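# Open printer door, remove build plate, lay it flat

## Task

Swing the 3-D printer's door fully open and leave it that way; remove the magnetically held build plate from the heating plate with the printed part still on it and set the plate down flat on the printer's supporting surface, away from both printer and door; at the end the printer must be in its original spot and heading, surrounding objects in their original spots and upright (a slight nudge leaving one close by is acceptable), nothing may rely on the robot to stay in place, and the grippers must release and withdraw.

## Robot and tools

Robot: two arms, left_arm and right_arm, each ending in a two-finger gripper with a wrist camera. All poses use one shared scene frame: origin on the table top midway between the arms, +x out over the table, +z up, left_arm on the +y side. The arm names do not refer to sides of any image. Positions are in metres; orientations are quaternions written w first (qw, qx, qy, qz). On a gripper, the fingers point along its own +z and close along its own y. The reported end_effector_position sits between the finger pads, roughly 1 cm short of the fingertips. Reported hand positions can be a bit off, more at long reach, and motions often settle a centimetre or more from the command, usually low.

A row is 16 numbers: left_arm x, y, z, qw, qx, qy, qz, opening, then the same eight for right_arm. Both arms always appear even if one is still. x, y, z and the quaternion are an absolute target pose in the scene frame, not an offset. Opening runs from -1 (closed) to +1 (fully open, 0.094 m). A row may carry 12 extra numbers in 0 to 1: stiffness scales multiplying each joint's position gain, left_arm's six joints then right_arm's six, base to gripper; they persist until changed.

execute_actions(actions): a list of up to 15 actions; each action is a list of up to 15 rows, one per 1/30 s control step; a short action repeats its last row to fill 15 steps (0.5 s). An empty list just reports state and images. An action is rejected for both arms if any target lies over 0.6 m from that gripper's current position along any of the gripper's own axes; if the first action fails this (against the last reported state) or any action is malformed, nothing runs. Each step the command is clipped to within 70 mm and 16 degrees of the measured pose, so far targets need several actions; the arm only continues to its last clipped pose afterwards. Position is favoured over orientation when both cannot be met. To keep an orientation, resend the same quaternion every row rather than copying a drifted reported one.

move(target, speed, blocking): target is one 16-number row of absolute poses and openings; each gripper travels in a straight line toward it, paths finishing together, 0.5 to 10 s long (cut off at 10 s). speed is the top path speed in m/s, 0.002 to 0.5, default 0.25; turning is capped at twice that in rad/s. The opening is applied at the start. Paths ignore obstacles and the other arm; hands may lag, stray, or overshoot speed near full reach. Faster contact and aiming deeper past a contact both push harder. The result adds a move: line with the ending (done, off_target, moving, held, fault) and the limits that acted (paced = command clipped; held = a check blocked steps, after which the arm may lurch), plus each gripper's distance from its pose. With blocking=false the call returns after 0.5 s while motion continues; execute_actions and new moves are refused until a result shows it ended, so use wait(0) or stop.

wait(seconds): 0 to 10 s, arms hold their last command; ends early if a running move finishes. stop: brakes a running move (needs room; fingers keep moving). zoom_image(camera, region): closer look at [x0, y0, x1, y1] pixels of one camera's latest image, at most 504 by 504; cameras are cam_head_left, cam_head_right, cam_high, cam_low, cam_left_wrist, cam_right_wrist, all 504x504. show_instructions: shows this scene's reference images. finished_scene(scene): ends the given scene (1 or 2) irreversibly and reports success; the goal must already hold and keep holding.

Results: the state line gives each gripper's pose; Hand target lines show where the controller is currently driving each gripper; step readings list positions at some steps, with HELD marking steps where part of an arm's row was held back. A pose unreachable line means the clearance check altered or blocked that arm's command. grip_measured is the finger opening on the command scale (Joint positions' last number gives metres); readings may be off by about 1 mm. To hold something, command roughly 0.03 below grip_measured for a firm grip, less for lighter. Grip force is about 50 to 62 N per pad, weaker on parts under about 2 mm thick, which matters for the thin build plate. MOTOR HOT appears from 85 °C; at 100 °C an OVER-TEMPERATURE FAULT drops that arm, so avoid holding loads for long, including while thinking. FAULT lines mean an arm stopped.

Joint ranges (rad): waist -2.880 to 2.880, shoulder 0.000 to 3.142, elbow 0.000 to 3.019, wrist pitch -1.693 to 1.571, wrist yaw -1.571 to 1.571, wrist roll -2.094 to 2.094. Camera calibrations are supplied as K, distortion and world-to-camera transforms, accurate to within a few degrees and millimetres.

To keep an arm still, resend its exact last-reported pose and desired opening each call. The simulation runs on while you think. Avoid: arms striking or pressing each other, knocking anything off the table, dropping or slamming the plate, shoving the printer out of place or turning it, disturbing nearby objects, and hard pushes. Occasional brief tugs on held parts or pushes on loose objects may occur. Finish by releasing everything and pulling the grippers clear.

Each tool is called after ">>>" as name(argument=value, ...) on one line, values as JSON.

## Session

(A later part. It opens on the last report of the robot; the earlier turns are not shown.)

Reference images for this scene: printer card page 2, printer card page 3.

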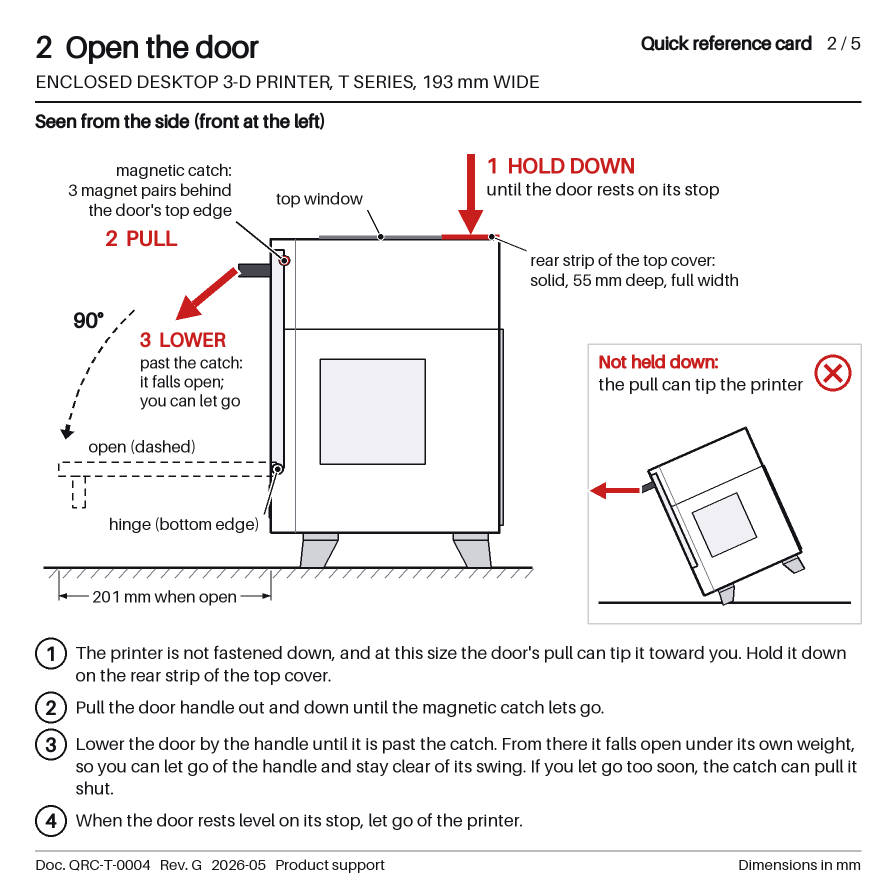

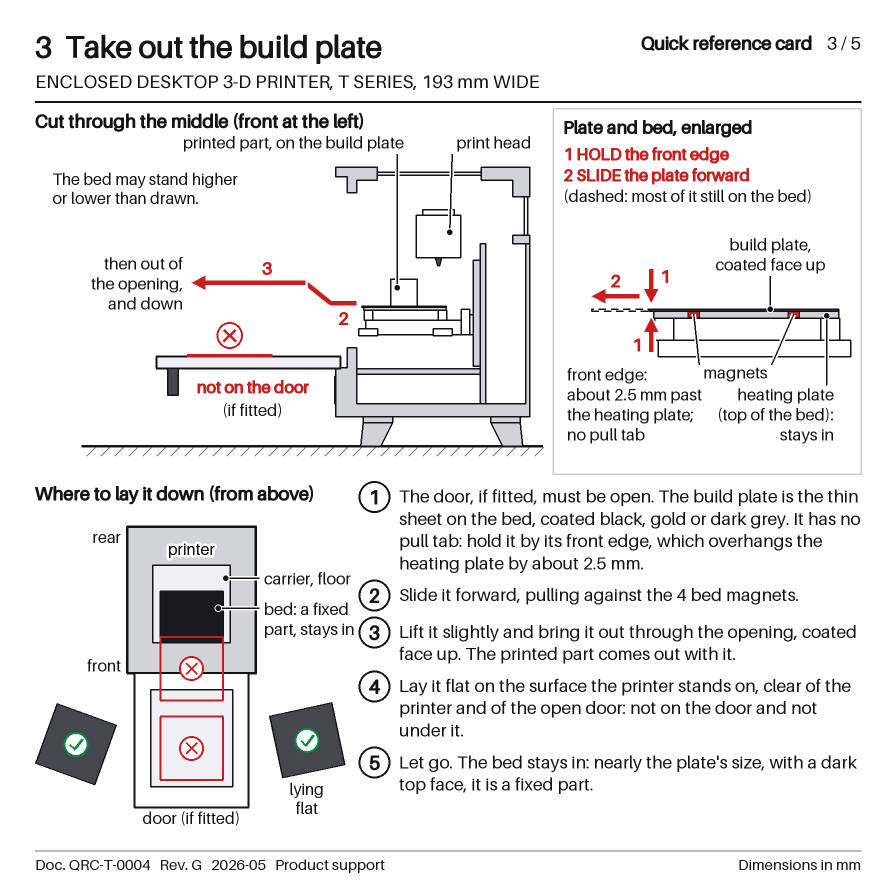

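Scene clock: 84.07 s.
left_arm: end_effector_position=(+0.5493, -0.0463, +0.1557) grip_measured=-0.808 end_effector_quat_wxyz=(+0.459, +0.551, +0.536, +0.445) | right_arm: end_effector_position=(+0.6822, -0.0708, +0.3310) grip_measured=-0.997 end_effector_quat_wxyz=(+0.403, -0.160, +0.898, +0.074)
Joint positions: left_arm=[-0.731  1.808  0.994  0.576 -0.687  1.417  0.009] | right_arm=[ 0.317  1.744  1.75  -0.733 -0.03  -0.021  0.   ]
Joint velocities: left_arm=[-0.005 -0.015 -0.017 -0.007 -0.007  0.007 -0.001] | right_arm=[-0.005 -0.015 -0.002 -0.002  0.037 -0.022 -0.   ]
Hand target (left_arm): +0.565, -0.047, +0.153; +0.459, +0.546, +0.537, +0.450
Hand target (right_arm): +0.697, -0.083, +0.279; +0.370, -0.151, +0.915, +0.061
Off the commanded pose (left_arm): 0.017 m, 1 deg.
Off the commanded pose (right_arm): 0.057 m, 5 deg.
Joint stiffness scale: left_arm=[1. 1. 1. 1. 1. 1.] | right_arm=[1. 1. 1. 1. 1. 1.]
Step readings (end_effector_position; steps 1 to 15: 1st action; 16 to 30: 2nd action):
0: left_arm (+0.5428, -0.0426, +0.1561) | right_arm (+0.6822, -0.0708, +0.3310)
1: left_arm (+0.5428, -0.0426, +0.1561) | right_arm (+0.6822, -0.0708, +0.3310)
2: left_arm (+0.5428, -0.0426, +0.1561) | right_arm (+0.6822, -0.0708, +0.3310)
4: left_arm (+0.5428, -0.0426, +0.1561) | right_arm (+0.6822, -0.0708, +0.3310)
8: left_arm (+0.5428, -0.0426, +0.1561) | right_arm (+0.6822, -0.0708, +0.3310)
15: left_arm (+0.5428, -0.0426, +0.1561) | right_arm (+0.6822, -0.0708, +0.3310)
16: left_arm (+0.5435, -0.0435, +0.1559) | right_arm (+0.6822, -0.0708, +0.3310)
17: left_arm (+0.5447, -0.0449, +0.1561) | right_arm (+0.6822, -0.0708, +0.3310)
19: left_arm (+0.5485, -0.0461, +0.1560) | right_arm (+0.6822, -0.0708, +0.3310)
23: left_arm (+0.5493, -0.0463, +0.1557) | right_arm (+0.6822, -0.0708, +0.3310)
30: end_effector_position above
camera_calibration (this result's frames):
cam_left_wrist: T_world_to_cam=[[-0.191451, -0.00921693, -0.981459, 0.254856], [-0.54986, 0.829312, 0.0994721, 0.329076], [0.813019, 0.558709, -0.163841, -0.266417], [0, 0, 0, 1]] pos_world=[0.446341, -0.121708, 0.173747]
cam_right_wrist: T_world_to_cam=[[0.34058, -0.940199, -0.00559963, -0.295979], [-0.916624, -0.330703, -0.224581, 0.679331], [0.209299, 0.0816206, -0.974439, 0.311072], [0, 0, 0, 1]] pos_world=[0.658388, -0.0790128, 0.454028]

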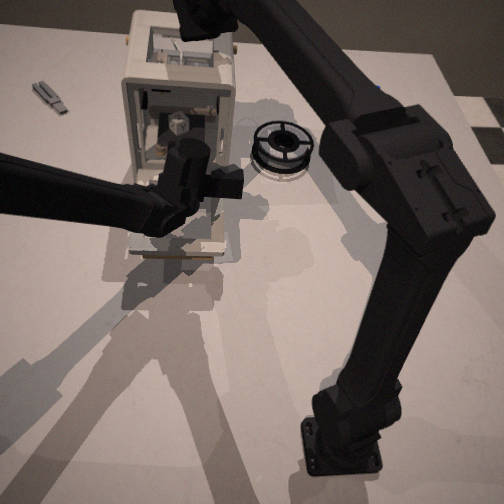

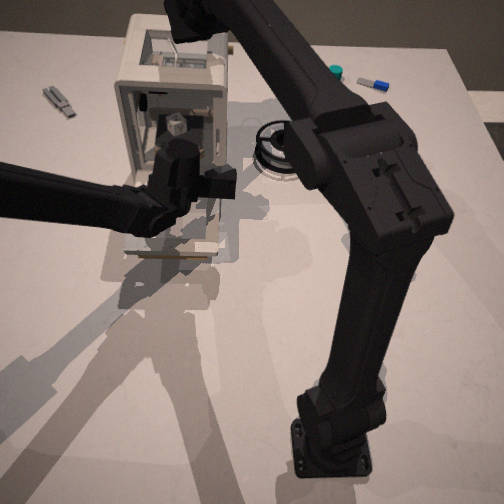

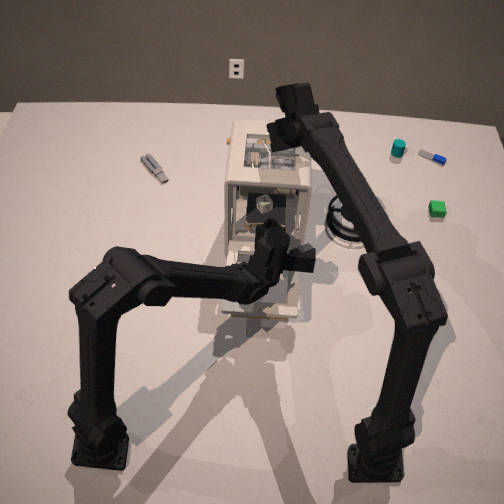

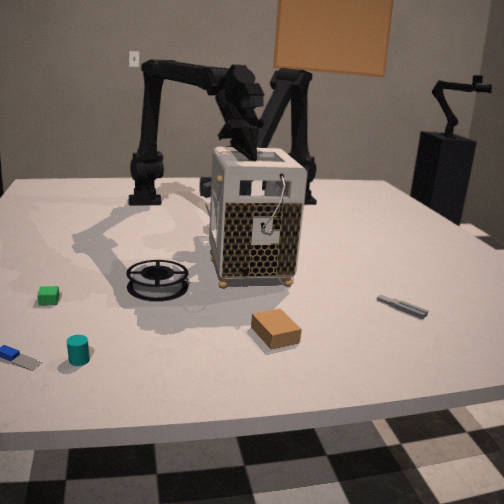

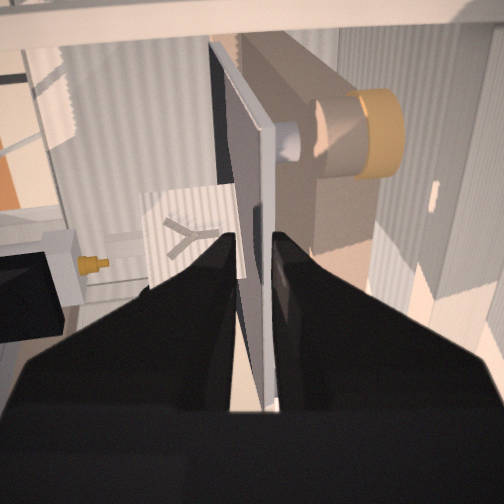

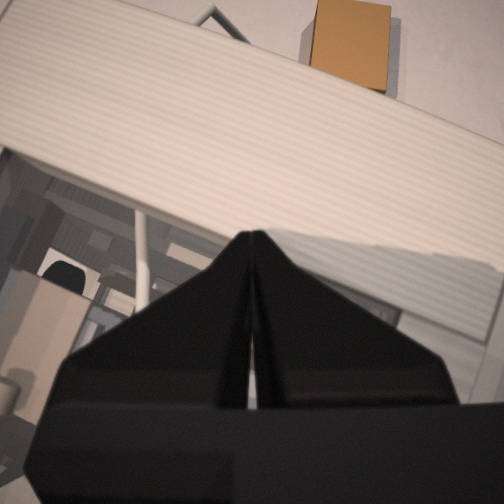

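Butted. Close with upward bias.

>>> execute_actions(actions=[[[0.566,-0.048,0.165,0.4585,0.5464,0.5369,0.4505,-0.88,0.7,-0.082,0.278,0.37,-0.151,0.915,0.061,-1]],[[0.566,-0.048,0.175,0.468,0.5383,0.529,0.4599,-0.94,0.7,-0.082,0.278,0.37,-0.151,0.915,0.061,-1]],[[0.566,-0.048,0.18,0.468,0.5383,0.529,0.4599,-1,0.7,-0.082,0.278,0.37,-0.151,0.915,0.061,-1]]])

>>> zoom_image(camera="cam_left_wrist", region=[180,140,340,340])

Scene clock: 85.73 s.
left_arm: end_effector_position=(+0.5491, -0.0460, +0.1546) grip_measured=-0.993 end_effector_quat_wxyz=(+0.450, +0.560, +0.529, +0.451) | right_arm: end_effector_position=(+0.6822, -0.0708, +0.3310) grip_measured=-0.997 end_effector_quat_wxyz=(+0.403, -0.160, +0.898, +0.074)
Joint positions: left_arm=[-0.731  1.808  0.994  0.57  -0.688  1.443  0.   ] | right_arm=[ 0.317  1.744  1.75  -0.733 -0.03  -0.021  0.   ]
Joint velocities: left_arm=[-0.005 -0.005 -0.007 -0.007  0.022 -0.066 -0.   ] | right_arm=[-0.005 -0.015 -0.002  0.007 -0.095  0.007 -0.   ]
Hand target (left_arm): +0.565, -0.047, +0.180; +0.468, +0.538, +0.529, +0.460
Hand target (right_arm): +0.697, -0.083, +0.279; +0.370, -0.151, +0.915, +0.061
Off the commanded pose (left_arm): 0.031 m, 3 deg.
Off the commanded pose (right_arm): 0.057 m, 5 deg.
Joint stiffness scale: left_arm=[1. 1. 1. 1. 1. 1.] | right_arm=[1. 1. 1. 1. 1. 1.]
Step readings (end_effector_position; steps 1 to 15: 1st action; 16 to 30: 2nd action; 31 to 45: 3rd action):
0: left_arm (+0.5493, -0.0463, +0.1557) | right_arm (+0.6822, -0.0708, +0.3310)
1: left_arm (+0.5492, -0.0463, +0.1553) | right_arm (+0.6822, -0.0708, +0.3310)
2: left_arm (+0.5491, -0.0462, +0.1548) | right_arm (+0.6822, -0.0708, +0.3310)
4: left_arm (+0.5490, -0.0462, +0.1542) | right_arm (+0.6822, -0.0708, +0.3310)
8: left_arm (+0.5490, -0.0462, +0.1542) | right_arm (+0.6822, -0.0708, +0.3310)
15: left_arm (+0.5490, -0.0462, +0.1542) | right_arm (+0.6822, -0.0708, +0.3310)
16: left_arm (+0.5490, -0.0462, +0.1544) | right_arm (+0.6822, -0.0708, +0.3310)
17: left_arm (+0.5491, -0.0462, +0.1545) | right_arm (+0.6822, -0.0708, +0.3310)
19: left_arm (+0.5491, -0.0462, +0.1545) | right_arm (+0.6822, -0.0708, +0.3310)
23: left_arm (+0.5491, -0.0462, +0.1545) | right_arm (+0.6822, -0.0708, +0.3310)
30: left_arm (+0.5491, -0.0462, +0.1545) | right_arm (+0.6822, -0.0708, +0.3310)
31: left_arm (+0.5491, -0.0462, +0.1545) | right_arm (+0.6822, -0.0708, +0.3310)
32: left_arm (+0.5491, -0.0461, +0.1546) | right_arm (+0.6822, -0.0708, +0.3310)
34: left_arm (+0.5491, -0.0460, +0.1546) | right_arm (+0.6822, -0.0708, +0.3310)
38: left_arm (+0.5491, -0.0460, +0.1546) | right_arm (+0.6822, -0.0708, +0.3310)
45: end_effector_position above
camera_calibration (this result's frames):
cam_left_wrist: T_world_to_cam=[[-0.194821, 0.0208334, -0.980618, 0.256804], [-0.545741, 0.828423, 0.126023, 0.322457], [0.814992, 0.559715, -0.150024, -0.26975], [0, 0, 0, 1]] pos_world=[0.445852, -0.121498, 0.17072]
cam_right_wrist: T_world_to_cam=[[0.34058, -0.940199, -0.00559963, -0.295979], [-0.916624, -0.330703, -0.224581, 0.679331], [0.209299, 0.0816206, -0.974439, 0.311072], [0, 0, 0, 1]] pos_world=[0.658388, -0.0790128, 0.454028]

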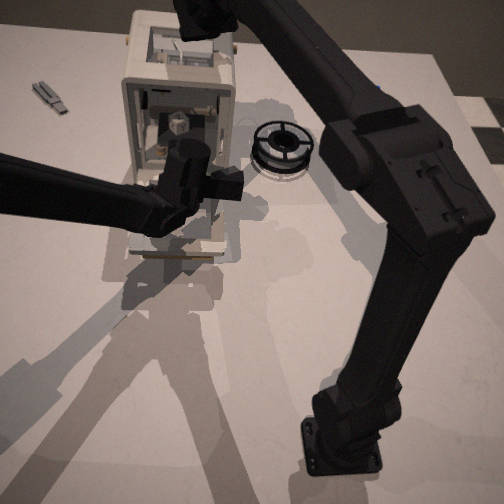

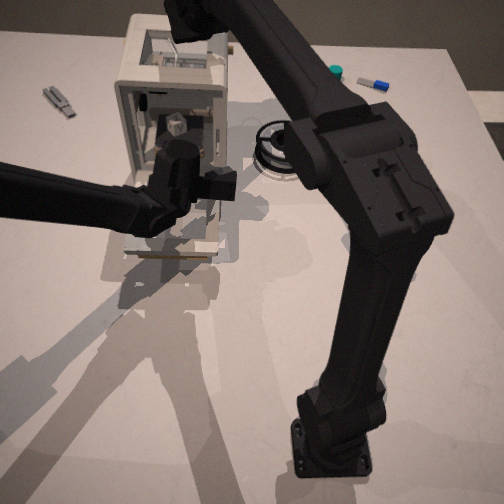

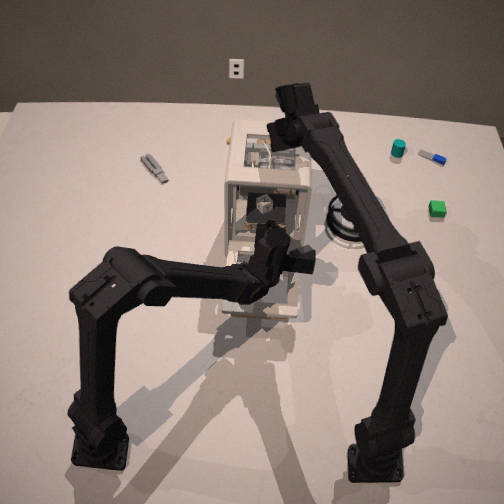

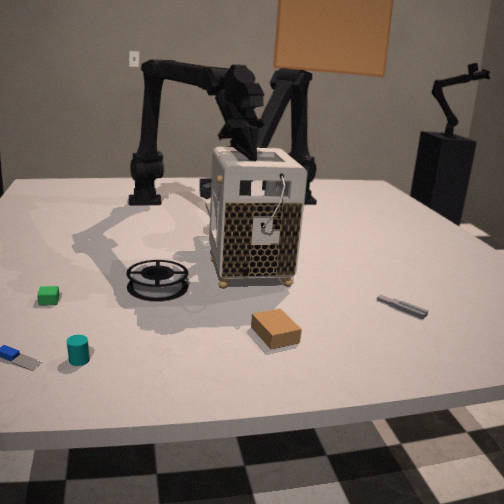

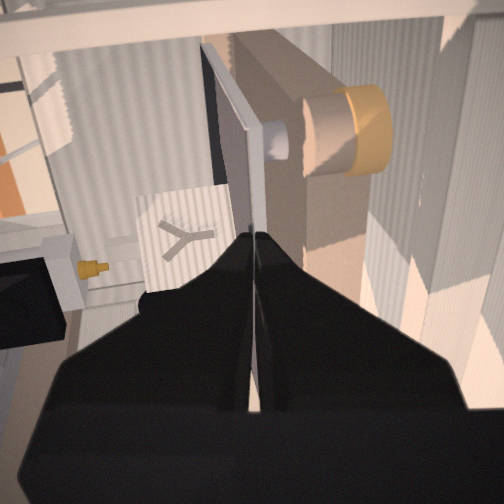

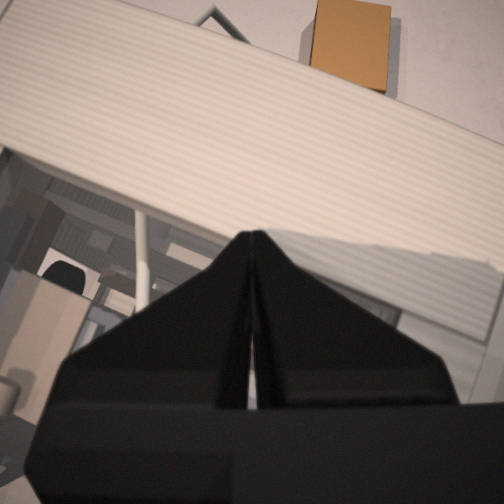

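Region (180, 140, 340, 340) of cam_left_wrist's 504x504 image, scaled by 2.520, with more detail than that image has; it fills the left 403 columns of this view, and the rest is white.

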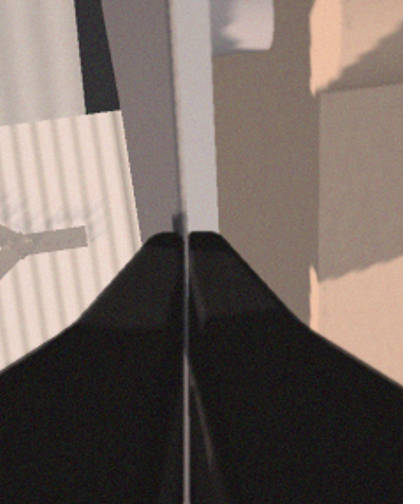

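Gripped lip. Lift stepwise.

>>> execute_actions(actions=[[[0.562,-0.048,0.188,0.477,0.530,0.521,0.469,-1,0.7,-0.082,0.278,0.37,-0.151,0.915,0.061,-1]],[[0.56,-0.048,0.192,0.483,0.525,0.516,0.475,-1,0.7,-0.082,0.278,0.37,-0.151,0.915,0.061,-1]]])

Scene clock: 86.87 s.
left_arm: end_effector_position=(+0.5509, -0.0464, +0.1721) grip_measured=-0.994 end_effector_quat_wxyz=(+0.469, +0.542, +0.518, +0.467) | right_arm: end_effector_position=(+0.6822, -0.0708, +0.3310) grip_measured=-0.997 end_effector_quat_wxyz=(+0.403, -0.160, +0.898, +0.074)
Joint positions: left_arm=[-0.732  1.806  0.992  0.652 -0.701  1.487  0.   ] | right_arm=[ 0.317  1.744  1.75  -0.733 -0.03  -0.021  0.   ]
Joint velocities: left_arm=[-0.005 -0.015 -0.012  0.007 -0.022 -0.037 -0.001] | right_arm=[-0.005 -0.005 -0.012  0.027  0.022 -0.037 -0.   ]
Hand target (left_arm): +0.560, -0.048, +0.192; +0.483, +0.525, +0.516, +0.474
Hand target (right_arm): +0.697, -0.083, +0.279; +0.370, -0.151, +0.915, +0.061
Off the commanded pose (left_arm): 0.022 m, 3 deg.
Off the commanded pose (right_arm): 0.057 m, 5 deg.
Joint stiffness scale: left_arm=[1. 1. 1. 1. 1. 1.] | right_arm=[1. 1. 1. 1. 1. 1.]
Step readings (end_effector_position; steps 1 to 15: 1st action; 16 to 30: 2nd action):
0: left_arm (+0.5491, -0.0460, +0.1546) | right_arm (+0.6822, -0.0708, +0.3310)
1: left_arm (+0.5490, -0.0464, +0.1556) | right_arm (+0.6822, -0.0708, +0.3310)
2: left_arm (+0.5491, -0.0465, +0.1569) | right_arm (+0.6822, -0.0708, +0.3310)
4: left_arm (+0.5491, -0.0465, +0.1566) | right_arm (+0.6822, -0.0708, +0.3310)
8: left_arm (+0.5491, -0.0465, +0.1566) | right_arm (+0.6822, -0.0708, +0.3310)
15: left_arm (+0.5491, -0.0465, +0.1566) | right_arm (+0.6822, -0.0708, +0.3310)
16: left_arm (+0.5491, -0.0462, +0.1572) | right_arm (+0.6822, -0.0708, +0.3310)
17: left_arm (+0.5492, -0.0457, +0.1591) | right_arm (+0.6822, -0.0708, +0.3310)
19: left_arm (+0.5503, -0.0458, +0.1660) | right_arm (+0.6822, -0.0708, +0.3310)
23: left_arm (+0.5509, -0.0464, +0.1720) | right_arm (+0.6822, -0.0708, +0.3310)
30: end_effector_position above
camera_calibration (this result's frames):
cam_left_wrist: T_world_to_cam=[[-0.13126, 0.00982157, -0.991299, 0.240686], [-0.556436, 0.826847, 0.0818711, 0.334944], [0.820457, 0.562341, -0.103067, -0.279402], [0, 0, 0, 1]] pos_world=[0.447205, -0.122193, 0.182373]
cam_right_wrist: T_world_to_cam=[[0.34058, -0.940199, -0.00559963, -0.295979], [-0.916624, -0.330703, -0.224581, 0.679331], [0.209299, 0.0816206, -0.974439, 0.311072], [0, 0, 0, 1]] pos_world=[0.658388, -0.0790128, 0.454028]

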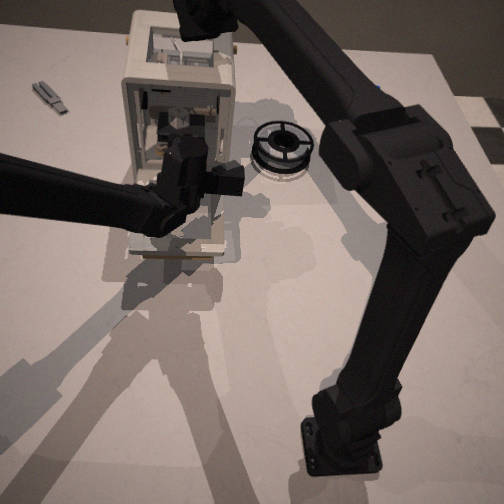

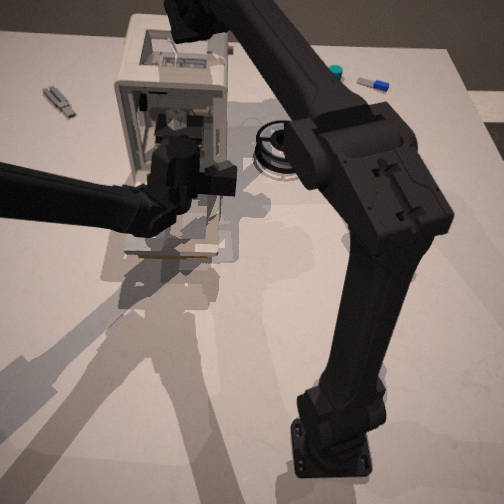

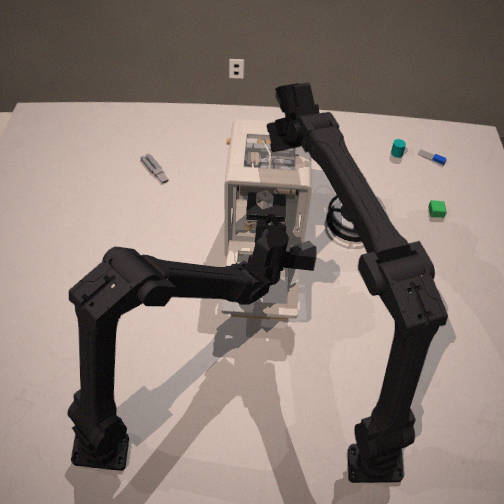

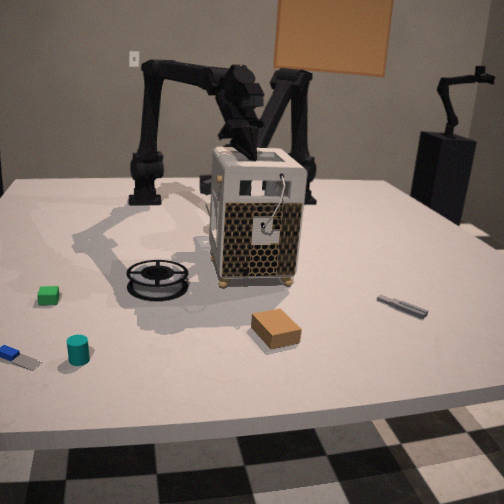

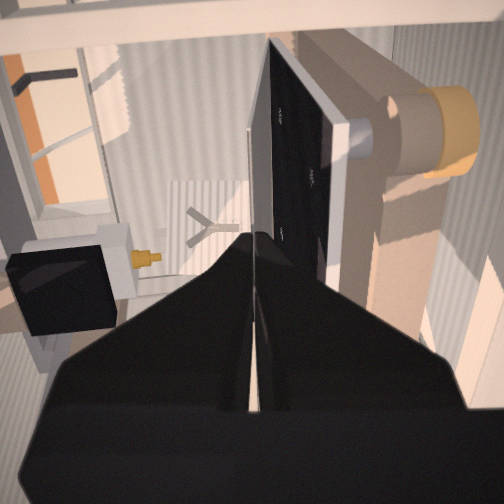

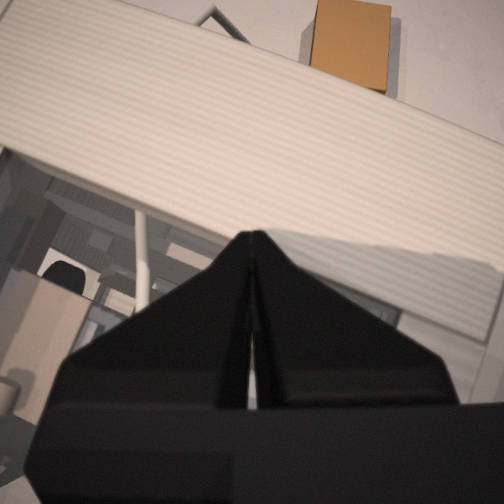

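Peeled. Pull back.

>>> execute_actions(actions=[[[0.548,-0.047,0.182,0.4726,0.5343,0.525,0.4644,-1,0.7,-0.082,0.278,0.37,-0.151,0.915,0.061,-1]],[[0.54,-0.047,0.18,0.4726,0.5343,0.525,0.4644,-1,0.7,-0.082,0.278,0.37,-0.151,0.915,0.061,-1]],[[0.532,-0.047,0.178,0.4726,0.5343,0.525,0.4644,-1,0.7,-0.082,0.278,0.37,-0.151,0.915,0.061,-1]],[[0.524,-0.047,0.175,0.4726,0.5343,0.525,0.4644,-1,0.7,-0.082,0.278,0.37,-0.151,0.915,0.061,-1]],[[0.516,-0.047,0.171,0.4726,0.5343,0.525,0.4644,-1,0.7,-0.082,0.278,0.37,-0.151,0.915,0.061,-1]]])

Scene clock: 89.57 s.
left_arm: end_effector_position=(+0.5200, -0.0420, +0.1587) grip_measured=-0.994 end_effector_quat_wxyz=(+0.457, +0.544, +0.526, +0.467) | right_arm: end_effector_position=(+0.6822, -0.0708, +0.3310) grip_measured=-0.997 end_effector_quat_wxyz=(+0.403, -0.160, +0.898, +0.074)
Joint positions: left_arm=[-0.771  1.776  0.92   0.653 -0.755  1.458  0.   ] | right_arm=[ 0.317  1.744  1.75  -0.733 -0.03  -0.021  0.   ]
Joint velocities: left_arm=[ 0.005  0.005 -0.012 -0.002 -0.007  0.022  0.001] | right_arm=[ 0.005 -0.024 -0.002 -0.012 -0.037 -0.081 -0.001]
Hand target (left_arm): +0.516, -0.047, +0.171; +0.473, +0.534, +0.525, +0.464
Hand target (right_arm): +0.697, -0.083, +0.279; +0.370, -0.151, +0.915, +0.061
Off the commanded pose (left_arm): 0.014 m, 2 deg.
Off the commanded pose (right_arm): 0.057 m, 5 deg.
Joint stiffness scale: left_arm=[1. 1. 1. 1. 1. 1.] | right_arm=[1. 1. 1. 1. 1. 1.]
Step readings (end_effector_position; steps 1 to 15: 1st action; 16 to 30: 2nd action; 31 to 45: 3rd action; 46 to 60: 4th action; 61 to 75: 5th action):
0: left_arm (+0.5509, -0.0464, +0.1721) | right_arm (+0.6822, -0.0708, +0.3310)
1: left_arm (+0.5509, -0.0456, +0.1720) | right_arm (+0.6822, -0.0708, +0.3310)
2: left_arm (+0.5508, -0.0450, +0.1718) | right_arm (+0.6822, -0.0708, +0.3310)
4: left_arm (+0.5506, -0.0446, +0.1714) | right_arm (+0.6822, -0.0708, +0.3310)
8: left_arm (+0.5505, -0.0444, +0.1721) | right_arm (+0.6822, -0.0708, +0.3310)
15: left_arm (+0.5505, -0.0444, +0.1723) | right_arm (+0.6822, -0.0708, +0.3310)
16: left_arm (+0.5501, -0.0437, +0.1720) | right_arm (+0.6822, -0.0708, +0.3310)
17: left_arm (+0.5491, -0.0428, +0.1716) | right_arm (+0.6822, -0.0708, +0.3310)
19: left_arm (+0.5468, -0.0416, +0.1707) | right_arm (+0.6822, -0.0708, +0.3310)
23: left_arm (+0.5450, -0.0421, +0.1703) | right_arm (+0.6822, -0.0708, +0.3310)
30: left_arm (+0.5449, -0.0422, +0.1703) | right_arm (+0.6822, -0.0708, +0.3310)
31: left_arm (+0.5444, -0.0415, +0.1699) | right_arm (+0.6822, -0.0708, +0.3310)
32: left_arm (+0.5431, -0.0406, +0.1694) | right_arm (+0.6822, -0.0708, +0.3310)
34: left_arm (+0.5398, -0.0401, +0.1679) | right_arm (+0.6822, -0.0708, +0.3310)
38: left_arm (+0.5366, -0.0419, +0.1666) | right_arm (+0.6822, -0.0708, +0.3310)
45: left_arm (+0.5363, -0.0422, +0.1669) | right_arm (+0.6822, -0.0708, +0.3310)
46: left_arm (+0.5357, -0.0417, +0.1665) | right_arm (+0.6822, -0.0708, +0.3310)
47: left_arm (+0.5347, -0.0407, +0.1661) | right_arm (+0.6822, -0.0708, +0.3310)
49: left_arm (+0.5315, -0.0400, +0.1642) | right_arm (+0.6822, -0.0708, +0.3310)
53: left_arm (+0.5283, -0.0416, +0.1622) | right_arm (+0.6822, -0.0708, +0.3310)
60: left_arm (+0.5280, -0.0420, +0.1622) | right_arm (+0.6822, -0.0708, +0.3310)
61: left_arm (+0.5275, -0.0414, +0.1621) | right_arm (+0.6822, -0.0708, +0.3310)
62: left_arm (+0.5264, -0.0405, +0.1621) | right_arm (+0.6822, -0.0708, +0.3310)
64: left_arm (+0.5234, -0.0401, +0.1604) | right_arm (+0.6822, -0.0708, +0.3310)
68: left_arm (+0.5202, -0.0416, +0.1584) | right_arm (+0.6822, -0.0708, +0.3310)
75: end_effector_position above
camera_calibration (this result's frames):
cam_left_wrist: T_world_to_cam=[[-0.154775, 0.0143165, -0.987846, 0.235148], [-0.568595, 0.816404, 0.100919, 0.318047], [0.807926, 0.577304, -0.118218, -0.248341], [0, 0, 0, 1]] pos_world=[0.417876, -0.119652, 0.170834]
cam_right_wrist: T_world_to_cam=[[0.34058, -0.940199, -0.00559963, -0.295979], [-0.916624, -0.330703, -0.224581, 0.679331], [0.209299, 0.0816206, -0.974439, 0.311072], [0, 0, 0, 1]] pos_world=[0.658388, -0.0790128, 0.454028]

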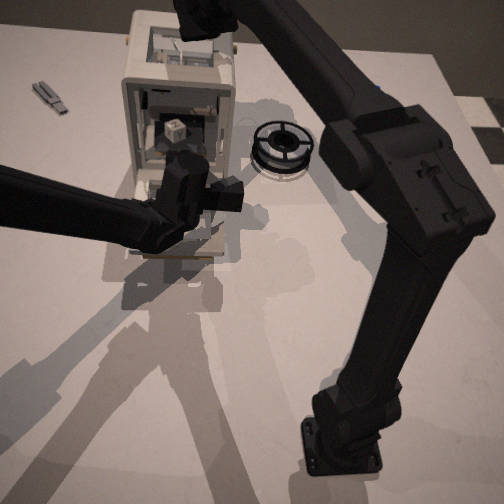

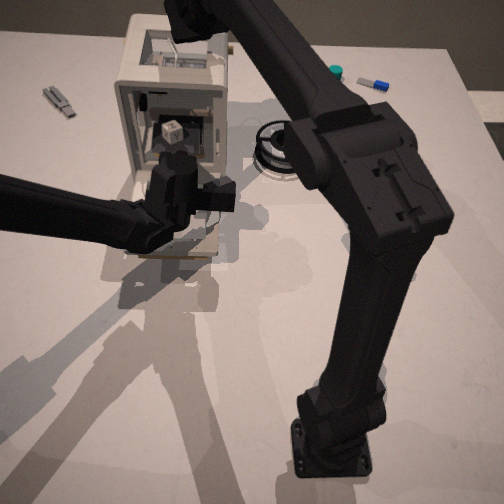

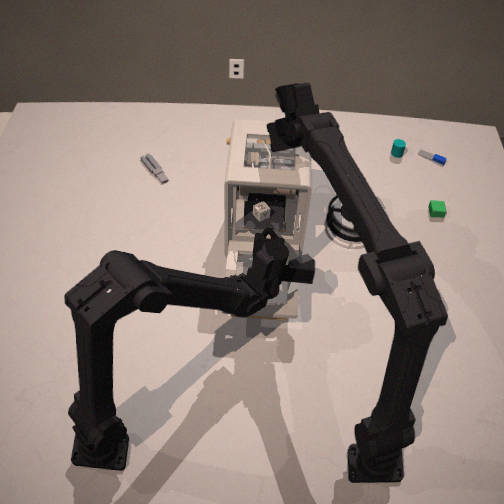

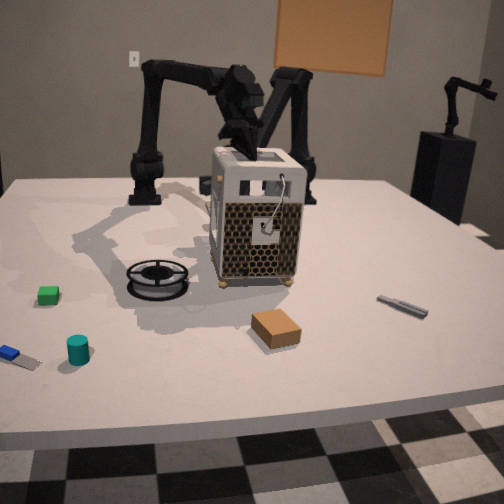

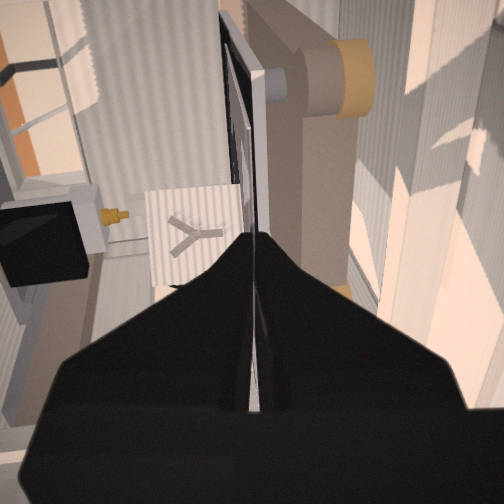

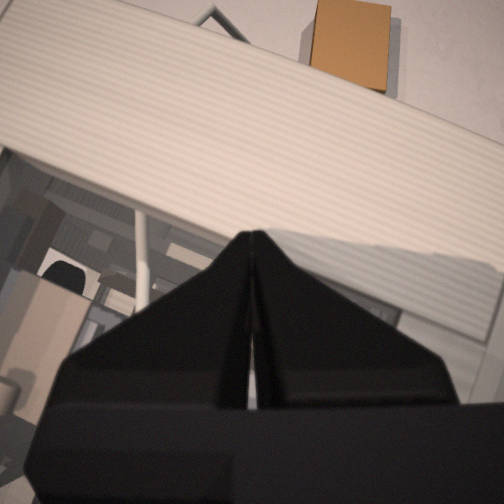

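Regrip deeper.

>>> execute_actions(actions=[[[0.522,-0.046,0.152,0.4726,0.5343,0.525,0.4644,-0.65,0.7,-0.082,0.278,0.37,-0.151,0.915,0.061,-1]],[[0.538,-0.046,0.149,0.4726,0.5343,0.525,0.4644,-0.65,0.7,-0.082,0.278,0.37,-0.151,0.915,0.061,-1]],[[0.55,-0.046,0.148,0.4726,0.5343,0.525,0.4644,-0.65,0.7,-0.082,0.278,0.37,-0.151,0.915,0.061,-1]]])

Scene clock: 91.23 s.
left_arm: end_effector_position=(+0.5382, -0.0415, +0.1514) grip_measured=-0.652 end_effector_quat_wxyz=(+0.471, +0.538, +0.525, +0.462) | right_arm: end_effector_position=(+0.6822, -0.0708, +0.3310) grip_measured=-0.997 end_effector_quat_wxyz=(+0.403, -0.160, +0.898, +0.074)
Joint positions: left_arm=[-0.742  1.823  0.946  0.704 -0.713  1.458  0.016] | right_arm=[ 0.317  1.744  1.75  -0.733 -0.03  -0.021  0.   ]
Joint velocities: left_arm=[ 0.005 -0.005 -0.022 -0.002  0.007 -0.007 -0.001] | right_arm=[-0.005 -0.005  0.007 -0.012  0.022 -0.022  0.   ]
Hand target (left_arm): +0.550, -0.045, +0.148; +0.473, +0.534, +0.525, +0.464
Hand target (right_arm): +0.697, -0.083, +0.279; +0.370, -0.151, +0.915, +0.061
Off the commanded pose (left_arm): 0.013 m, 1 deg.
Off the commanded pose (right_arm): 0.057 m, 5 deg.
Joint stiffness scale: left_arm=[1. 1. 1. 1. 1. 1.] | right_arm=[1. 1. 1. 1. 1. 1.]
Step readings (end_effector_position; steps 1 to 15: 1st action; 16 to 30: 2nd action; 31 to 45: 3rd action):
0: left_arm (+0.5200, -0.0420, +0.1587) | right_arm (+0.6822, -0.0708, +0.3310)
1: left_arm (+0.5201, -0.0423, +0.1598) | right_arm (+0.6822, -0.0708, +0.3310)
2: left_arm (+0.5204, -0.0429, +0.1615) | right_arm (+0.6822, -0.0708, +0.3310)
4: left_arm (+0.5208, -0.0435, +0.1641) | right_arm (+0.6822, -0.0708, +0.3310)
8: left_arm (+0.5211, -0.0437, +0.1659) | right_arm (+0.6822, -0.0708, +0.3310)
15: left_arm (+0.5211, -0.0438, +0.1659) | right_arm (+0.6822, -0.0708, +0.3310)
16: left_arm (+0.5214, -0.0450, +0.1649) | right_arm (+0.6822, -0.0708, +0.3310)
17: left_arm (+0.5220, -0.0460, +0.1637) | right_arm (+0.6822, -0.0708, +0.3310)
19: left_arm (+0.5232, -0.0456, +0.1582) | right_arm (+0.6822, -0.0708, +0.3310)
23: left_arm (+0.5254, -0.0429, +0.1483) | right_arm (+0.6822, -0.0708, +0.3310)
30: left_arm (+0.5259, -0.0424, +0.1471) | right_arm (+0.6822, -0.0708, +0.3310)
31: left_arm (+0.5266, -0.0433, +0.1474) | right_arm (+0.6822, -0.0708, +0.3310)
32: left_arm (+0.5280, -0.0446, +0.1480) | right_arm (+0.6822, -0.0708, +0.3310)
34: left_arm (+0.5324, -0.0452, +0.1496) | right_arm (+0.6822, -0.0708, +0.3310)
38: left_arm (+0.5377, -0.0423, +0.1517) | right_arm (+0.6822, -0.0708, +0.3310)
45: end_effector_position above
camera_calibration (this result's frames):
cam_left_wrist: T_world_to_cam=[[-0.13839, -0.0100317, -0.990327, 0.221342], [-0.560274, 0.82535, 0.0699329, 0.329404], [0.816665, 0.564533, -0.11984, -0.269179], [0, 0, 0, 1]] pos_world=[0.435017, -0.117693, 0.163907]
cam_right_wrist: T_world_to_cam=[[0.34058, -0.940199, -0.00559963, -0.295979], [-0.916624, -0.330703, -0.224581, 0.679331], [0.209299, 0.0816206, -0.974439, 0.311072], [0, 0, 0, 1]] pos_world=[0.658388, -0.0790128, 0.454028]

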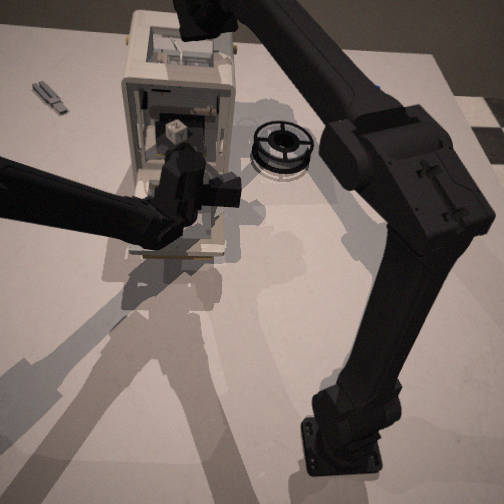

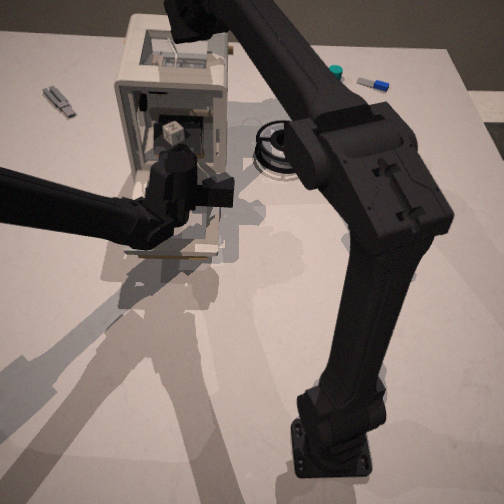

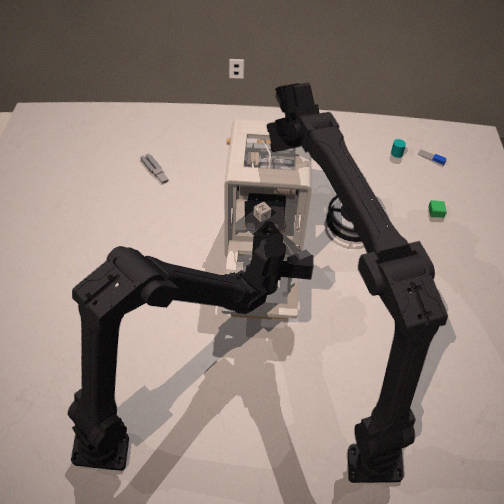

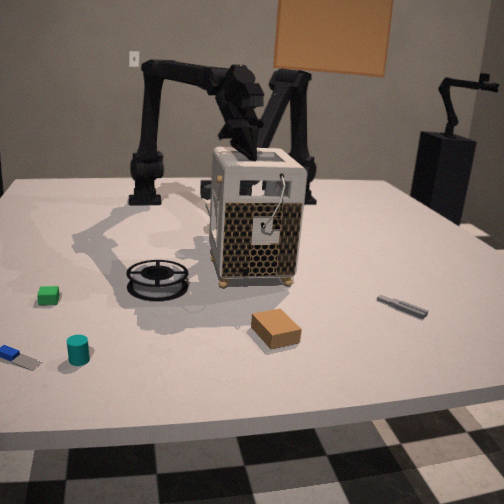

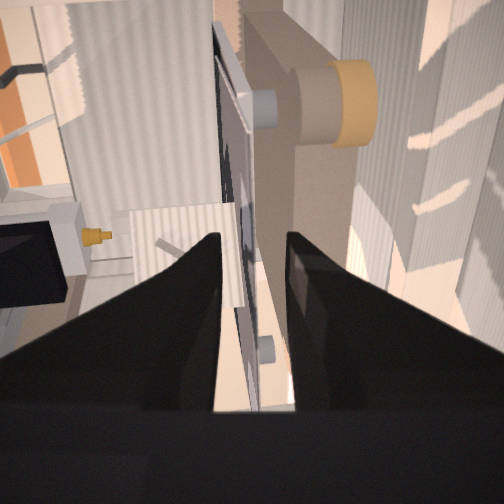

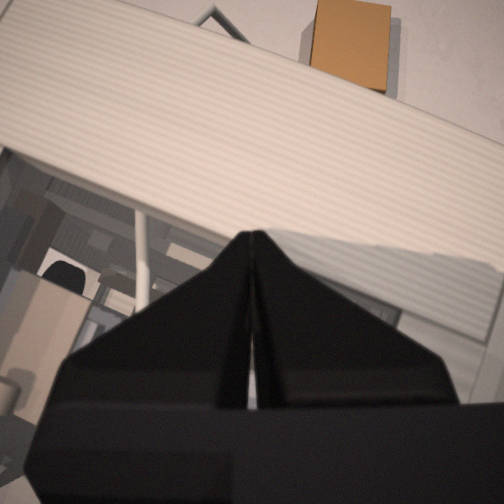

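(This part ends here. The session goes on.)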